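## Task

Move the channel 3 fader on the lighting desk to level 5 and the channel 2 fader to level 0, leaving every other fader at the level it began at; the levels must hold on their own, not only while the robot is holding them.

## Robot and tools

Robot: one UR20 arm (ur20_grip50) with a two-finger parallel gripper and one camera, cam_wrist (616x616), on the wrist. Because there is a single arm, every command row is a single list of 10 numbers.

Frame: all poses are in the scene frame. Its origin is on the table top under the arm's base, +z is up, and +y points left when facing along +x. The base may sit tilted relative to the table. end_effector_position is the point midway between the finger pads. The fingertips extend 17.5 mm past it along the gripper's +z (the pointing direction), and the fingers close along the gripper's x axis. A pure rotation pivots about that point, which is 25 mm off the last joint's axis toward gripper -y. A flat block also sticks out about 9 cm from that axis toward gripper -y and rotates with the gripper, so keep it clear of the desk.

Row layout, used by execute_actions and move: x, y, z (metres, an absolute place for end_effector_position), then qw, qx, qy, qz (absolute orientation as a quaternion, w first), then position, force_limit, speed for the fingers, each in [-1, 1]. position: +1 means fully open (50 mm), about -0.65 means the pads meet, and -1 means close until something stops them. force_limit per pad: -1 is about 20 N, 0 about 102 N, +1 about 185 N, and the real grip can be up to about 17 % above that. speed of the gap: -1 is 20 mm/s, 0 is 85 mm/s, +1 is 150 mm/s. Put the wanted quaternion in every row; don't copy a drifted one back from a result.

execute_actions(actions): a list of actions. Each action is a list of up to 15 rows, and each row lasts one control step (1/30 s). If there are fewer rows, the final row repeats until 15 steps (0.5 s) have passed. An action is rejected if its target is more than 0.6 m from the gripper's position at the start of that action along any gripper axis. If any action is malformed, or the first one fails that check against the last reported state, nothing in the call runs. An empty list only reports state and images. On each step the command is clipped to within 100 mm and 16 degrees of the measured pose, and position takes priority over orientation. Motion lags commands by about 0.17 s. After an action the arm goes no further than the last clipped pose, so a long trip needs further commands.

move(target, speed, stop_force, blocking): a straight path from the current pose to one absolute row. speed is in m/s, 0.002 to 0.5 (default 0.25), and turning is capped at twice that value in rad/s. A path lasts 0.5 to 10 s and is cut off at 10 s. Finger values are applied at the start. The path does not avoid obstacles, and the gripper may lag, wander, or go faster than speed. stop_force (N, 14 to 160, only allowed once the scene has run 0.2 s) ends the path when the wrist reads that much extra push against the motion for 2 steps; the arm then backs up 2 steps and holds. It is measured along the line to target in the starting gripper axes, so it is unreliable on turning moves. Use it with a very low speed when pressing toward something. Leave it out when moving away from something you are pressing on. blocking=false returns after 0.5 s while the arm keeps moving; it cannot be combined with stop_force. Until that move's end is reported, use wait or stop before sending anything else. The result adds a move: line with the ending (done, off_target, moving, held, fault, contact) and the limits that acted (paced = the pose was clipped; held = some steps were blocked), plus the distance to target.

wait(seconds): 0 to 10; the arm keeps its last command, and the wait returns early if a running move finishes. stop(): brakes a running move, which needs room to slow down; the fingers keep going. zoom_image(camera="cam_wrist", region=[x0, y0, x1, y1]): pixel box with the top-left corner at (0, 0), at most 504 by 504, giving a closer view. read_manual(section="licences") returns only licence text. finished_scene(scene): ends the current scene (give its number) and reports whether the goal was met; it cannot be undone.

Results: the state line gives the gripper pose and velocities (m/s, rad/s). Hand target is the pose the controller is currently heading for. A "pose unreachable" line means the clearance check changed or blocked the command; a mounting block or post counts as part of the arm. Step readings list positions at some steps, and HELD marks steps that were held back. Wrist force and Wrist torque are given in gripper axes and point back into the arm when it presses. They include an offset (usually within 10 N), noise (SD up to 3.7 N), and saturate near 200 N. "no reading" is normal. object_status: 0 moving, 1 stopped while opening, 2 stopped while closing (a grip), 3 reached the commanded position or the pads met. The opening in mm is about (250 - position_measured) times 0.202. A new force_limit or speed only applies after position changes by at least 0.01.

Joint ranges (rad): pan -3.142 to 3.142; lift, wrist 1, 2 and 3 -6.283 to 6.283; elbow 0.000 to 3.142, and it stops just short of straight. Load limits (N m): 701, 701, 411, 101, 101, 101.

Avoid: the arm is stiff. Reaching or pushing into firm surfaces, and fast contact, can trigger a fault. That happens at a joint load limit or at 150 N of outside force, and it freezes the arm for 10 s, skips the rest of the call, and lets the arm yield. Nudge faders gently at low speed. Keep the block and arm links above the wrist clear of the desk, since the wrist sensor does not feel contact there. Do not knock anything off the table. Release each fader and lift away before finishing so the levels hold without the robot. Motor heat from holding loads gives a MOTOR HOT warning at 70 °C, and at 85 °C the brakes lock until the motors cool.

Each tool is called as name(argument=value, ...) on one line, values as JSON.

## Session

execute_actions(actions=[])

Scene clock: 0.00 s.
end_effector_position=(+1.0354, +0.0951, +0.3659) position_measured=3 object_status=3 end_effector_quat_wxyz=(+0.114, +0.325, +0.935, +0.083) end_effector_velocity=(+0.000, +0.000, +0.000) end_effector_angular_velocity=(+0.000, -0.000, -0.000)
Joint positions: [-0.168 -1.313  1.977 -2.483 -1.466 -1.006]
Joint velocities: [ 0.  0. -0. -0. -0.  0.]
Motor temperatures (°C, as the motors report them): [25 28 26 30 34 33]
Wrist force (N, on the end effector, along its own x y z axes, offset not removed): no reading
Wrist torque (N m, same axes, about the end effector's origin, offset not removed): no reading
Hand target: +1.035, +0.095, +0.366; +0.114, +0.325, +0.935, +0.083

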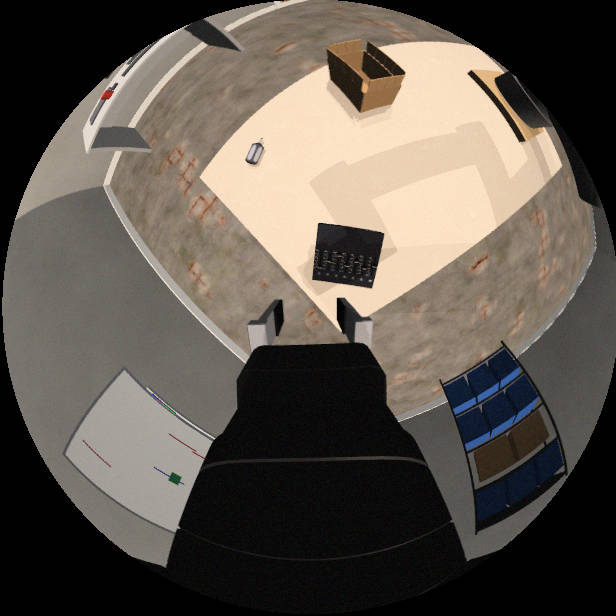

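move(target=[1.075,0.10,0.12,0,0.9336,0.3584,0,0.0,-1,0], speed=0.3)

zoom_image(camera="cam_wrist", region=[210, 150, 410, 350])

Scene clock: 9.33 s.
end_effector_position=(+1.0748, +0.1000, +0.1204) position_measured=152 object_status=3 end_effector_quat_wxyz=(+0.000, +0.933, +0.359, +0.000) end_effector_velocity=(+0.002, -0.000, -0.001) end_effector_angular_velocity=(+0.001, +0.000, -0.010)
Joint positions: [-0.159 -1.027  1.885 -2.417 -1.578  0.729]
Joint velocities: [-0.     0.002 -0.002  0.001  0.001  0.01 ]
Motor temperatures (°C, as the motors report them): [25 28 26 30 34 33]
Wrist force (N, on the end effector, along its own x y z axes, offset not removed): [-2.0 -2.4 0.8]
Wrist torque (N m, same axes, about the end effector's origin, offset not removed): [-0.48 -0.03 -0.13]
Hand target: +1.075, +0.100, +0.120; +0.000, +0.934, +0.358, -0.000
Off the commanded pose: 0.000 m, 0 deg.
move: done

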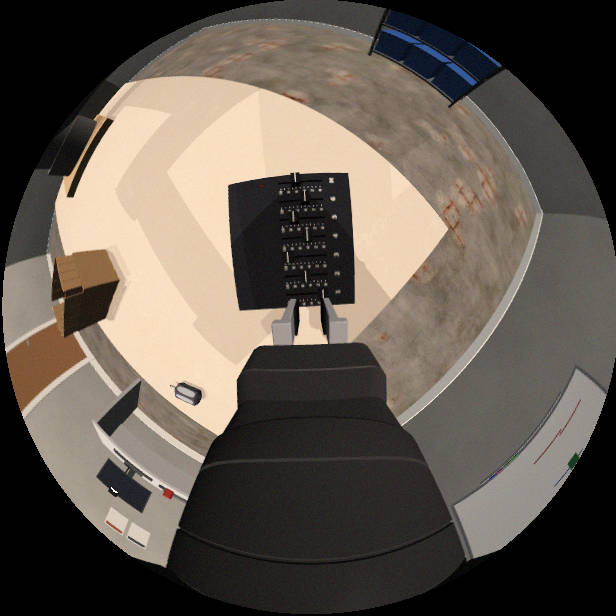

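Region (210, 150, 410, 350) of cam_wrist's 616x616 image, scaled by 2.520, with more detail than that image has.

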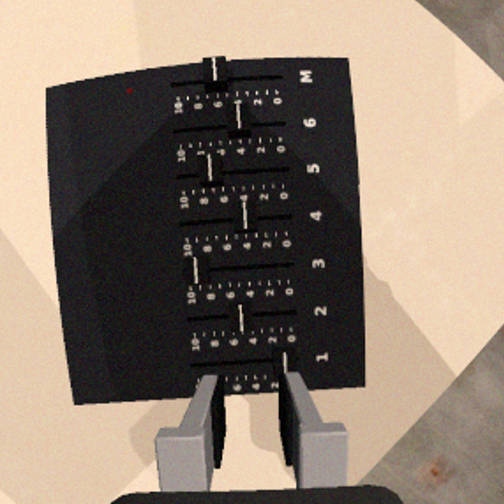

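move(target=[1.0534,0.1195,0.092,0,0.9272,0.3746,0,0.0,-1,0], speed=0.06)

zoom_image(camera="cam_wrist", region=[230, 190, 390, 350])

Scene clock: 15.23 s.
end_effector_position=(+1.0536, +0.1193, +0.0923) position_measured=152 object_status=3 end_effector_quat_wxyz=(+0.000, +0.927, +0.374, -0.000) end_effector_velocity=(+0.001, +0.001, -0.000) end_effector_angular_velocity=(-0.000, -0.003, +0.001)
Joint positions: [-0.143 -1.016  1.923 -2.466 -1.577  0.712]
Joint velocities: [ 0.001  0.001  0.    -0.004  0.     0.   ]
Motor temperatures (°C, as the motors report them): [25 28 26 30 34 33]
Wrist force (N, on the end effector, along its own x y z axes, offset not removed): [-1.1 -1.3 1.3]
Wrist torque (N m, same axes, about the end effector's origin, offset not removed): [-0.24 -0.36 -0.15]
Hand target: +1.053, +0.120, +0.092; +0.000, +0.927, +0.375, -0.000
Off the commanded pose: 0.000 m, 0 deg.
move: done

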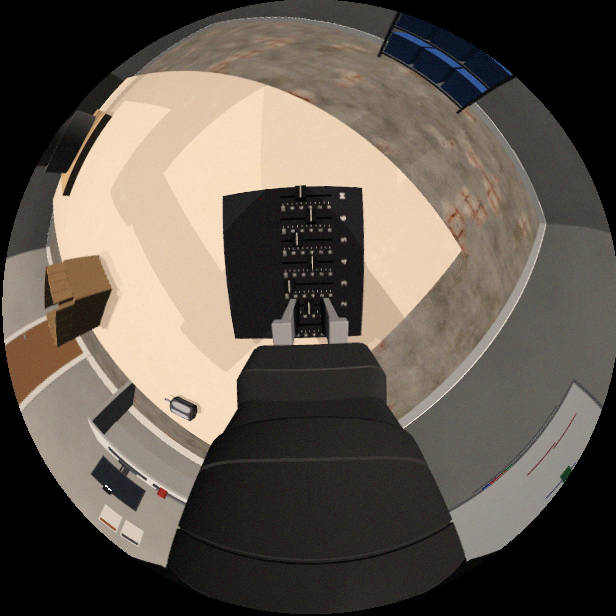

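Region (230, 190, 390, 350) of cam_wrist's 616x616 image, scaled by 3.150, with more detail than that image has.

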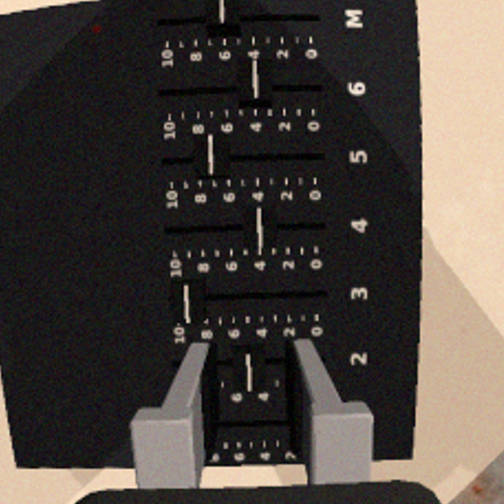

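move(target=[1.0527,0.1202,0.0775,0,0.9272,0.3746,0,0.0,-1,0], speed=0.01, stop_force=14)

zoom_image(camera="cam_wrist", region=[230, 190, 390, 350])

move(target=[1.0671,0.1341,0.0775,0,0.9272,0.3746,0,0.0,-1,0], speed=0.015, stop_force=14)

zoom_image(camera="cam_wrist", region=[230, 190, 390, 350])

Scene clock: 21.47 s.
end_effector_position=(+1.0527, +0.1202, +0.0778) position_measured=152 object_status=3 end_effector_quat_wxyz=(-0.000, +0.927, +0.375, -0.000) end_effector_velocity=(-0.001, +0.001, -0.003) end_effector_angular_velocity=(+0.000, +0.001, +0.000)
Joint positions: [-0.142 -1.002  1.929 -2.485 -1.577  0.712]
Joint velocities: [ 0.001  0.003  0.002 -0.004  0.     0.   ]
Motor temperatures (°C, as the motors report them): [25 28 26 30 34 33]
Wrist force (N, on the end effector, along its own x y z axes, offset not removed): [-1.3 -0.3 0.3]
Wrist torque (N m, same axes, about the end effector's origin, offset not removed): [-0.06 -0.16 -0.22]
Hand target: +1.053, +0.120, +0.078; -0.000, +0.927, +0.375, -0.000
Off the commanded pose: 0.000 m, 0 deg.
move: done

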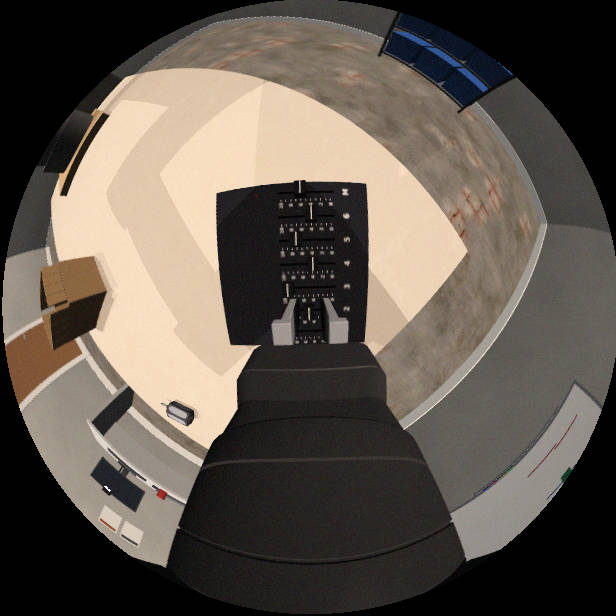

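Region (230, 190, 390, 350) of cam_wrist's 616x616 image, scaled by 3.150, with more detail than that image has.

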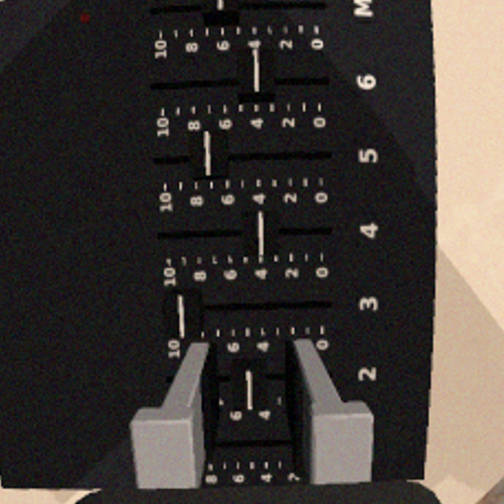

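Scene clock: 23.10 s.
end_effector_position=(+1.0669, +0.1339, +0.0775) position_measured=152 object_status=3 end_effector_quat_wxyz=(+0.000, +0.927, +0.375, -0.000) end_effector_velocity=(+0.003, +0.002, +0.001) end_effector_angular_velocity=(+0.000, -0.002, -0.001)
Joint positions: [-0.129 -0.99   1.904 -2.473 -1.577  0.726]
Joint velocities: [ 0.002  0.002 -0.004  0.001  0.     0.003]
Motor temperatures (°C, as the motors report them): [25 28 26 30 34 33]
Wrist force (N, on the end effector, along its own x y z axes, offset not removed): [-4.2 -2.5 -1.8]
Wrist torque (N m, same axes, about the end effector's origin, offset not removed): [-0.49 0.09 -0.21]
Hand target: +1.067, +0.134, +0.077; +0.000, +0.927, +0.375, -0.000
Off the commanded pose: 0.000 m, 0 deg.
move: done

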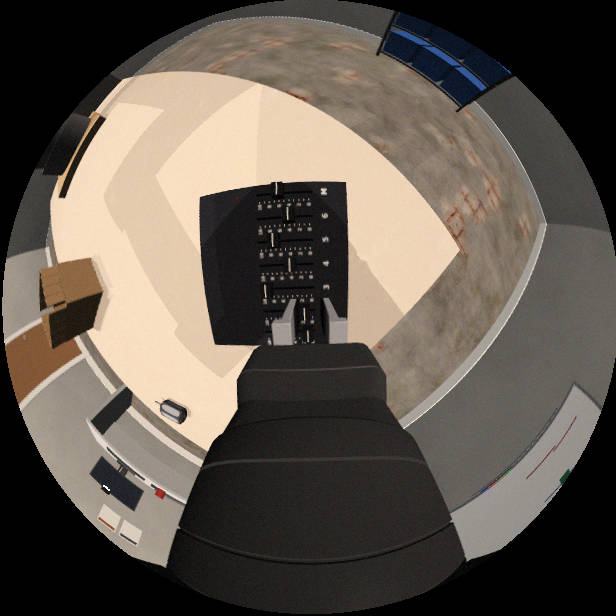

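Region (230, 190, 390, 350) of cam_wrist's 616x616 image, scaled by 3.150, with more detail than that image has.

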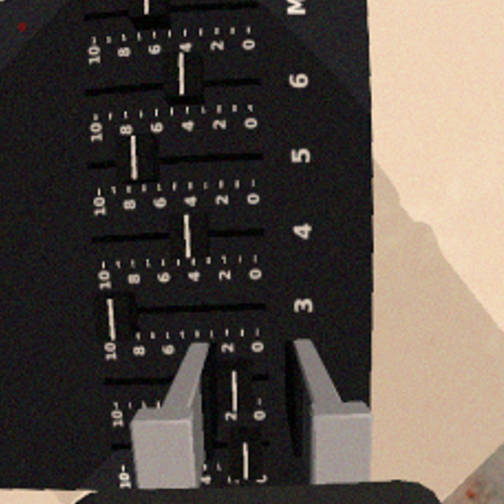

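move(target=[1.0715,0.1383,0.0775,0,0.9272,0.3746,0,0.0,-1,0], speed=0.01, stop_force=14)

move(target=[1.0686,0.1355,0.0775,0,0.9272,0.3746,0,0.0,-1,0], speed=0.015)

zoom_image(camera="cam_wrist", region=[255, 240, 365, 350])

Scene clock: 29.13 s.
end_effector_position=(+1.0713, +0.1381, +0.0775) position_measured=152 object_status=3 end_effector_quat_wxyz=(+0.000, +0.927, +0.375, +0.000) end_effector_velocity=(+0.002, +0.001, +0.000) end_effector_angular_velocity=(-0.000, -0.000, -0.001)
Joint positions: [-0.124 -0.986  1.897 -2.469 -1.577  0.73 ]
Joint velocities: [ 0.002  0.002 -0.004  0.002 -0.     0.003]
Motor temperatures (°C, as the motors report them): [25 28 26 30 34 33]
Wrist force (N, on the end effector, along its own x y z axes, offset not removed): [-1.8 -5.6 -0.4]
Wrist torque (N m, same axes, about the end effector's origin, offset not removed): [-1.11 -0.41 -0.24]
Hand target: +1.072, +0.138, +0.077; +0.000, +0.927, +0.375, -0.000
Off the commanded pose: 0.000 m, 0 deg.
move: done

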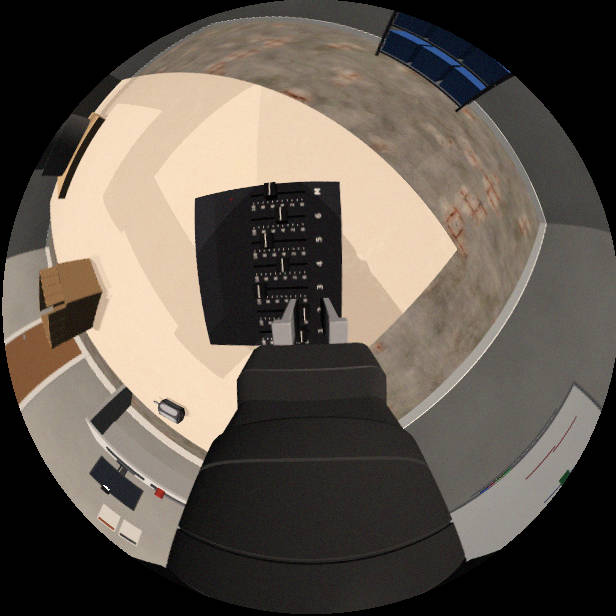

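Scene clock: 29.83 s.
end_effector_position=(+1.0688, +0.1357, +0.0775) position_measured=152 object_status=3 end_effector_quat_wxyz=(-0.000, +0.927, +0.375, -0.000) end_effector_velocity=(-0.001, -0.001, +0.000) end_effector_angular_velocity=(-0.000, -0.000, +0.000)
Joint positions: [-0.127 -0.988  1.901 -2.471 -1.577  0.728]
Joint velocities: [-0.001 -0.002  0.003 -0.001 -0.    -0.002]
Motor temperatures (°C, as the motors report them): [25 28 26 30 34 33]
Wrist force (N, on the end effector, along its own x y z axes, offset not removed): [-0.1 -2.4 -0.5]
Wrist torque (N m, same axes, about the end effector's origin, offset not removed): [-0.62 -0.47 -0.11]
Hand target: +1.069, +0.136, +0.078; -0.000, +0.927, +0.375, +0.000
Off the commanded pose: 0.000 m, 0 deg.
move: done

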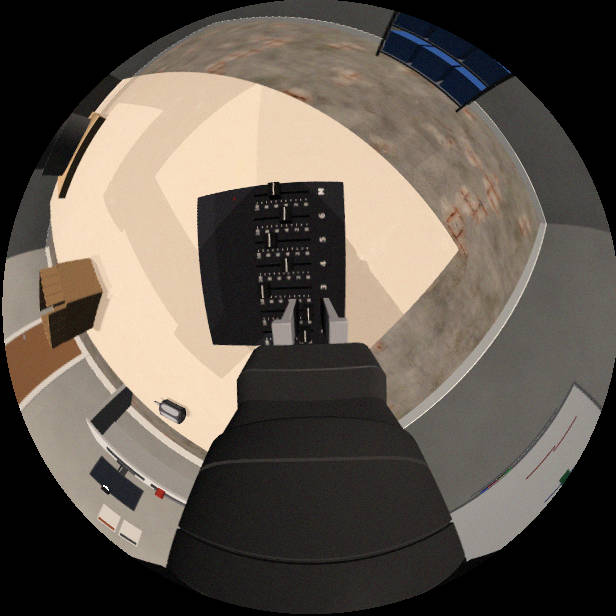

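Region (255, 240, 365, 350) of cam_wrist's 616x616 image, scaled by 4.582, with more detail than that image has.

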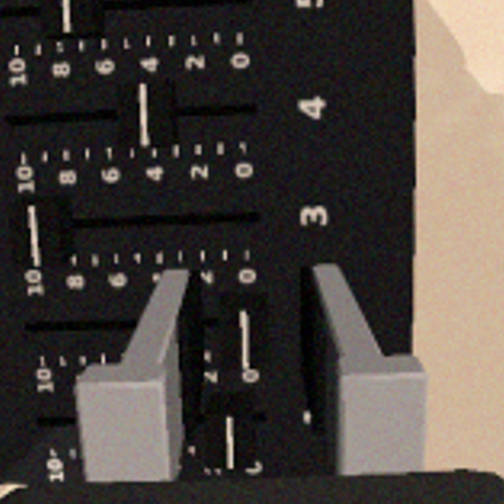

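move(target=[1.0720,0.1388,0.0775,0,0.9272,0.3746,0,0.0,-1,0], speed=0.01, stop_force=14)

move(target=[1.0690,0.1359,0.093,0,0.9272,0.3746,0,0.0,-1,0], speed=0.04)

zoom_image(camera="cam_wrist", region=[255, 240, 365, 350])

move(target=[1.0245,0.1235,0.093,0,0.9272,0.3746,0,0.0,-1,0], speed=0.06)

move(target=[1.0245,0.1235,0.0775,0,0.9272,0.3746,0,0.0,-1,0], speed=0.015, stop_force=14)

zoom_image(camera="cam_wrist", region=[230, 190, 390, 350])

Scene clock: 36.30 s.
end_effector_position=(+1.0718, +0.1385, +0.0775) position_measured=152 object_status=3 end_effector_quat_wxyz=(+0.000, +0.927, +0.375, +0.000) end_effector_velocity=(+0.003, +0.001, +0.000) end_effector_angular_velocity=(-0.000, -0.001, -0.001)
Joint positions: [-0.124 -0.986  1.896 -2.469 -1.577  0.731]
Joint velocities: [ 0.002  0.002 -0.005  0.002 -0.     0.002]
Motor temperatures (°C, as the motors report them): [25 28 26 30 34 33]
Wrist force (N, on the end effector, along its own x y z axes, offset not removed): [-3.9 -2.0 0.6]
Wrist torque (N m, same axes, about the end effector's origin, offset not removed): [-0.37 -0.06 -0.11]
Hand target: +1.072, +0.139, +0.077; +0.000, +0.927, +0.375, -0.000
Off the commanded pose: 0.000 m, 0 deg.
move: done

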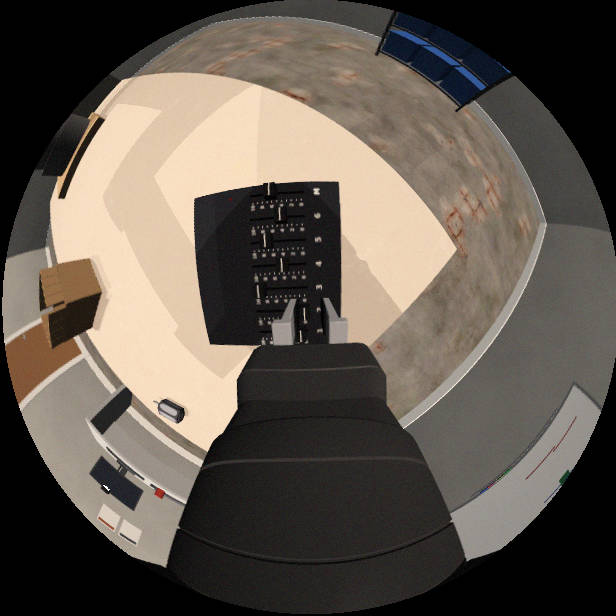

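Scene clock: 37.13 s.
end_effector_position=(+1.0691, +0.1360, +0.0926) position_measured=152 object_status=3 end_effector_quat_wxyz=(+0.000, +0.927, +0.375, -0.000) end_effector_velocity=(-0.000, -0.000, +0.003) end_effector_angular_velocity=(-0.000, -0.000, +0.002)
Joint positions: [-0.126 -1.003  1.897 -2.453 -1.577  0.728]
Joint velocities: [-0.    -0.003 -0.     0.003 -0.    -0.003]
Motor temperatures (°C, as the motors report them): [25 28 26 30 34 33]
Wrist force (N, on the end effector, along its own x y z axes, offset not removed): [-2.5 -7.4 -2.4]
Wrist torque (N m, same axes, about the end effector's origin, offset not removed): [-1.57 0.05 -0.11]
Hand target: +1.069, +0.136, +0.093; -0.000, +0.927, +0.375, +0.000
Off the commanded pose: 0.000 m, 0 deg.
move: done

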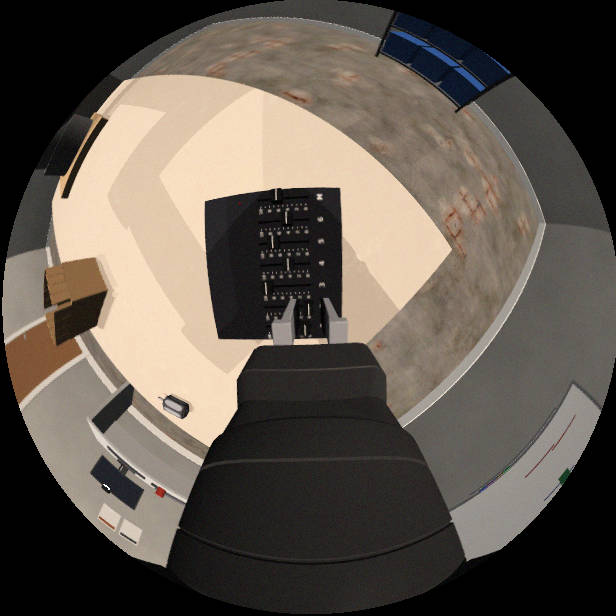

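Region (255, 240, 365, 350) of cam_wrist's 616x616 image, scaled by 4.582, with more detail than that image has.

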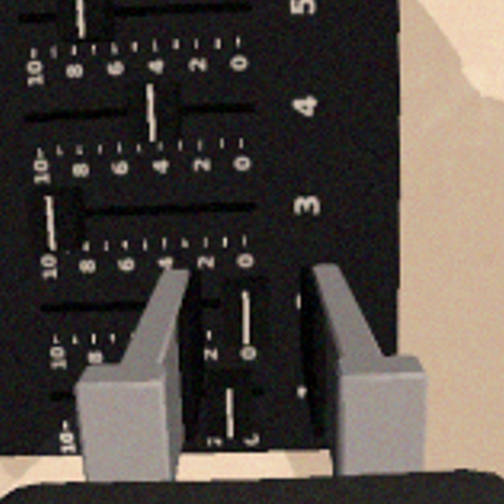

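Scene clock: 38.37 s.
end_effector_position=(+1.0248, +0.1236, +0.0930) position_measured=152 object_status=3 end_effector_quat_wxyz=(-0.000, +0.927, +0.375, +0.000) end_effector_velocity=(-0.003, -0.000, -0.000) end_effector_angular_velocity=(-0.000, +0.001, +0.002)
Joint positions: [-0.141 -1.039  1.967 -2.487 -1.577  0.713]
Joint velocities: [-0.    -0.002  0.004 -0.002 -0.    -0.002]
Motor temperatures (°C, as the motors report them): [25 28 26 30 34 33]
Wrist force (N, on the end effector, along its own x y z axes, offset not removed): [-0.2 -3.8 1.8]
Wrist torque (N m, same axes, about the end effector's origin, offset not removed): [-0.67 -0.41 -0.15]
Hand target: +1.024, +0.124, +0.093; -0.000, +0.927, +0.375, +0.000
Off the commanded pose: 0.000 m, 0 deg.
move: done

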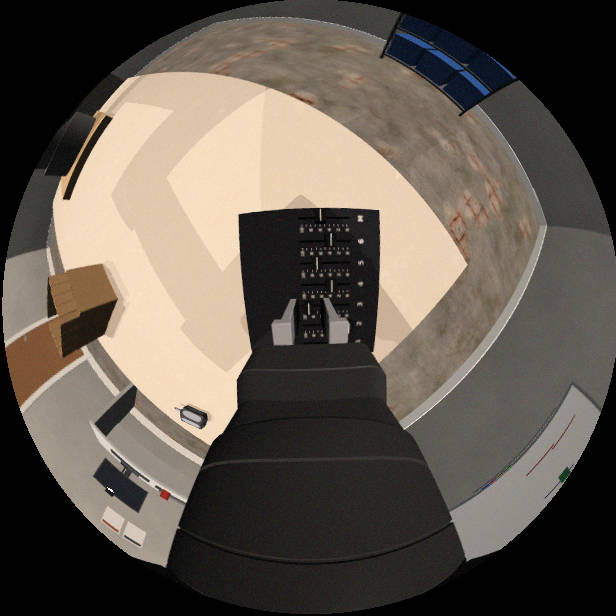

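Scene clock: 39.70 s.
end_effector_position=(+1.0245, +0.1235, +0.0778) position_measured=152 object_status=3 end_effector_quat_wxyz=(-0.000, +0.927, +0.375, -0.000) end_effector_velocity=(-0.000, +0.001, -0.002) end_effector_angular_velocity=(+0.000, +0.000, +0.001)
Joint positions: [-0.142 -1.024  1.972 -2.507 -1.577  0.713]
Joint velocities: [ 0.001  0.002  0.001 -0.003  0.    -0.   ]
Motor temperatures (°C, as the motors report them): [25 28 26 30 34 33]
Wrist force (N, on the end effector, along its own x y z axes, offset not removed): [2.4 -2.9 -0.1]
Wrist torque (N m, same axes, about the end effector's origin, offset not removed): [-0.52 -0.91 -0.27]
Hand target: +1.024, +0.124, +0.078; -0.000, +0.927, +0.375, -0.000
Off the commanded pose: 0.000 m, 0 deg.
move: done

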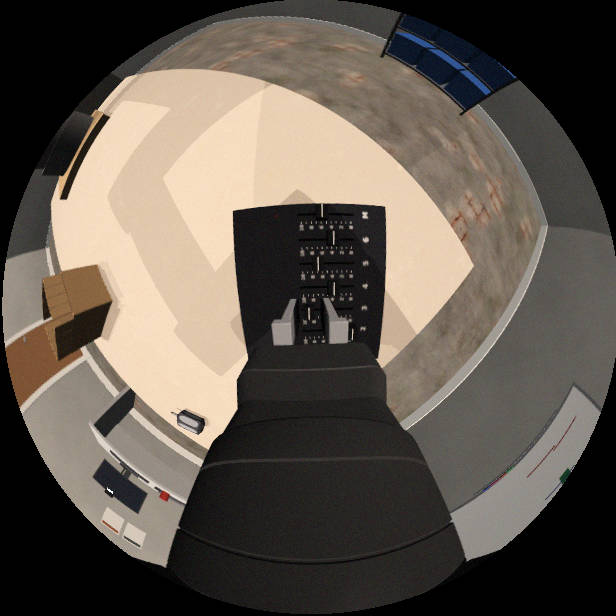

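Region (230, 190, 390, 350) of cam_wrist's 616x616 image, scaled by 3.150, with more detail than that image has.

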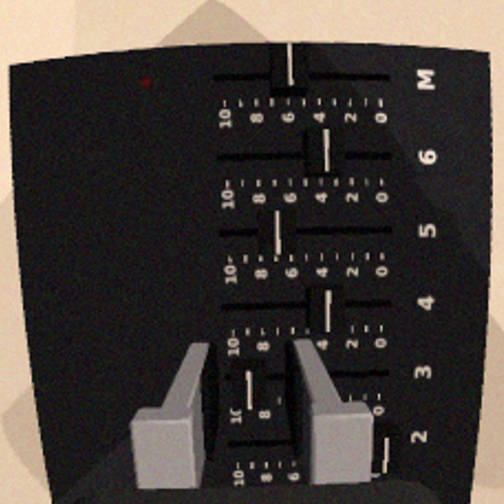

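move(target=[1.0409,0.1387,0.0775,0,0.9272,0.3746,0,0.0,-1,0], speed=0.015, stop_force=14)

move(target=[1.0379,0.1358,0.10,0,0.9272,0.3746,0,0.0,-1,0], speed=0.04)

zoom_image(camera="cam_wrist", region=[240, 200, 390, 350])

Scene clock: 44.90 s.
end_effector_position=(+1.0407, +0.1385, +0.0775) position_measured=152 object_status=3 end_effector_quat_wxyz=(+0.000, +0.927, +0.375, -0.000) end_effector_velocity=(+0.000, +0.002, -0.001) end_effector_angular_velocity=(-0.000, +0.002, -0.000)
Joint positions: [-0.126 -1.01   1.944 -2.493 -1.577  0.729]
Joint velocities: [ 0.002  0.002 -0.001  0.002 -0.     0.002]
Motor temperatures (°C, as the motors report them): [25 28 26 30 34 33]
Wrist force (N, on the end effector, along its own x y z axes, offset not removed): [-3.7 -5.0 1.0]
Wrist torque (N m, same axes, about the end effector's origin, offset not removed): [-0.78 0.05 -0.14]
Hand target: +1.041, +0.139, +0.077; +0.000, +0.927, +0.375, -0.000
Off the commanded pose: 0.000 m, 0 deg.
move: done

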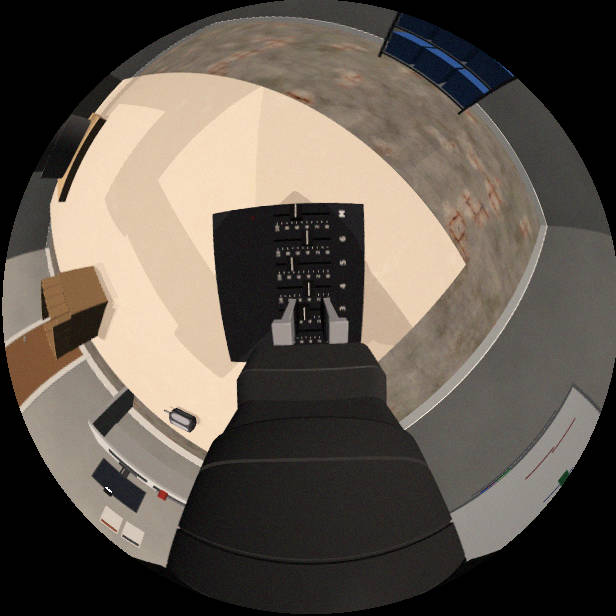

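Scene clock: 45.87 s.
end_effector_position=(+1.0379, +0.1359, +0.0997) position_measured=152 object_status=3 end_effector_quat_wxyz=(-0.000, +0.927, +0.375, +0.000) end_effector_velocity=(-0.000, -0.001, +0.003) end_effector_angular_velocity=(+0.000, -0.000, -0.000)
Joint positions: [-0.129 -1.034  1.943 -2.467 -1.577  0.726]
Joint velocities: [-0.001 -0.003 -0.     0.003  0.    -0.   ]
Motor temperatures (°C, as the motors report them): [25 28 26 30 34 33]
Wrist force (N, on the end effector, along its own x y z axes, offset not removed): [0.3 -6.6 -4.8]
Wrist torque (N m, same axes, about the end effector's origin, offset not removed): [-1.53 -0.47 -0.14]
Hand target: +1.038, +0.136, +0.100; -0.000, +0.927, +0.375, +0.000
Off the commanded pose: 0.000 m, 0 deg.
move: done

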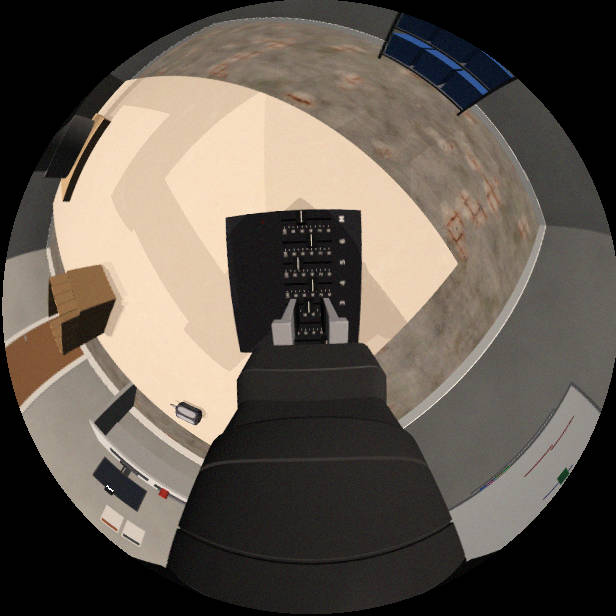

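Region (240, 200, 390, 350) of cam_wrist's 616x616 image, scaled by 3.360, with more detail than that image has.

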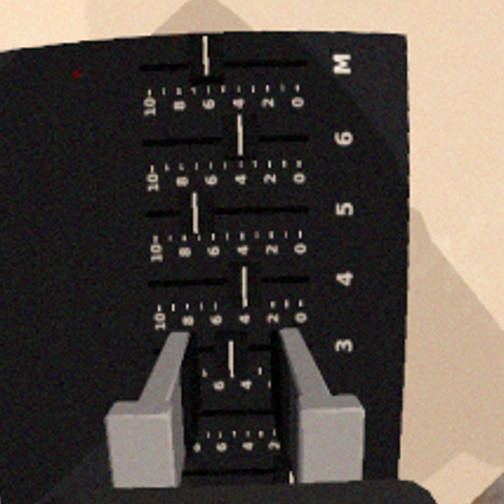

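finished_scene(scene=2)

The scene is finished: the task was done.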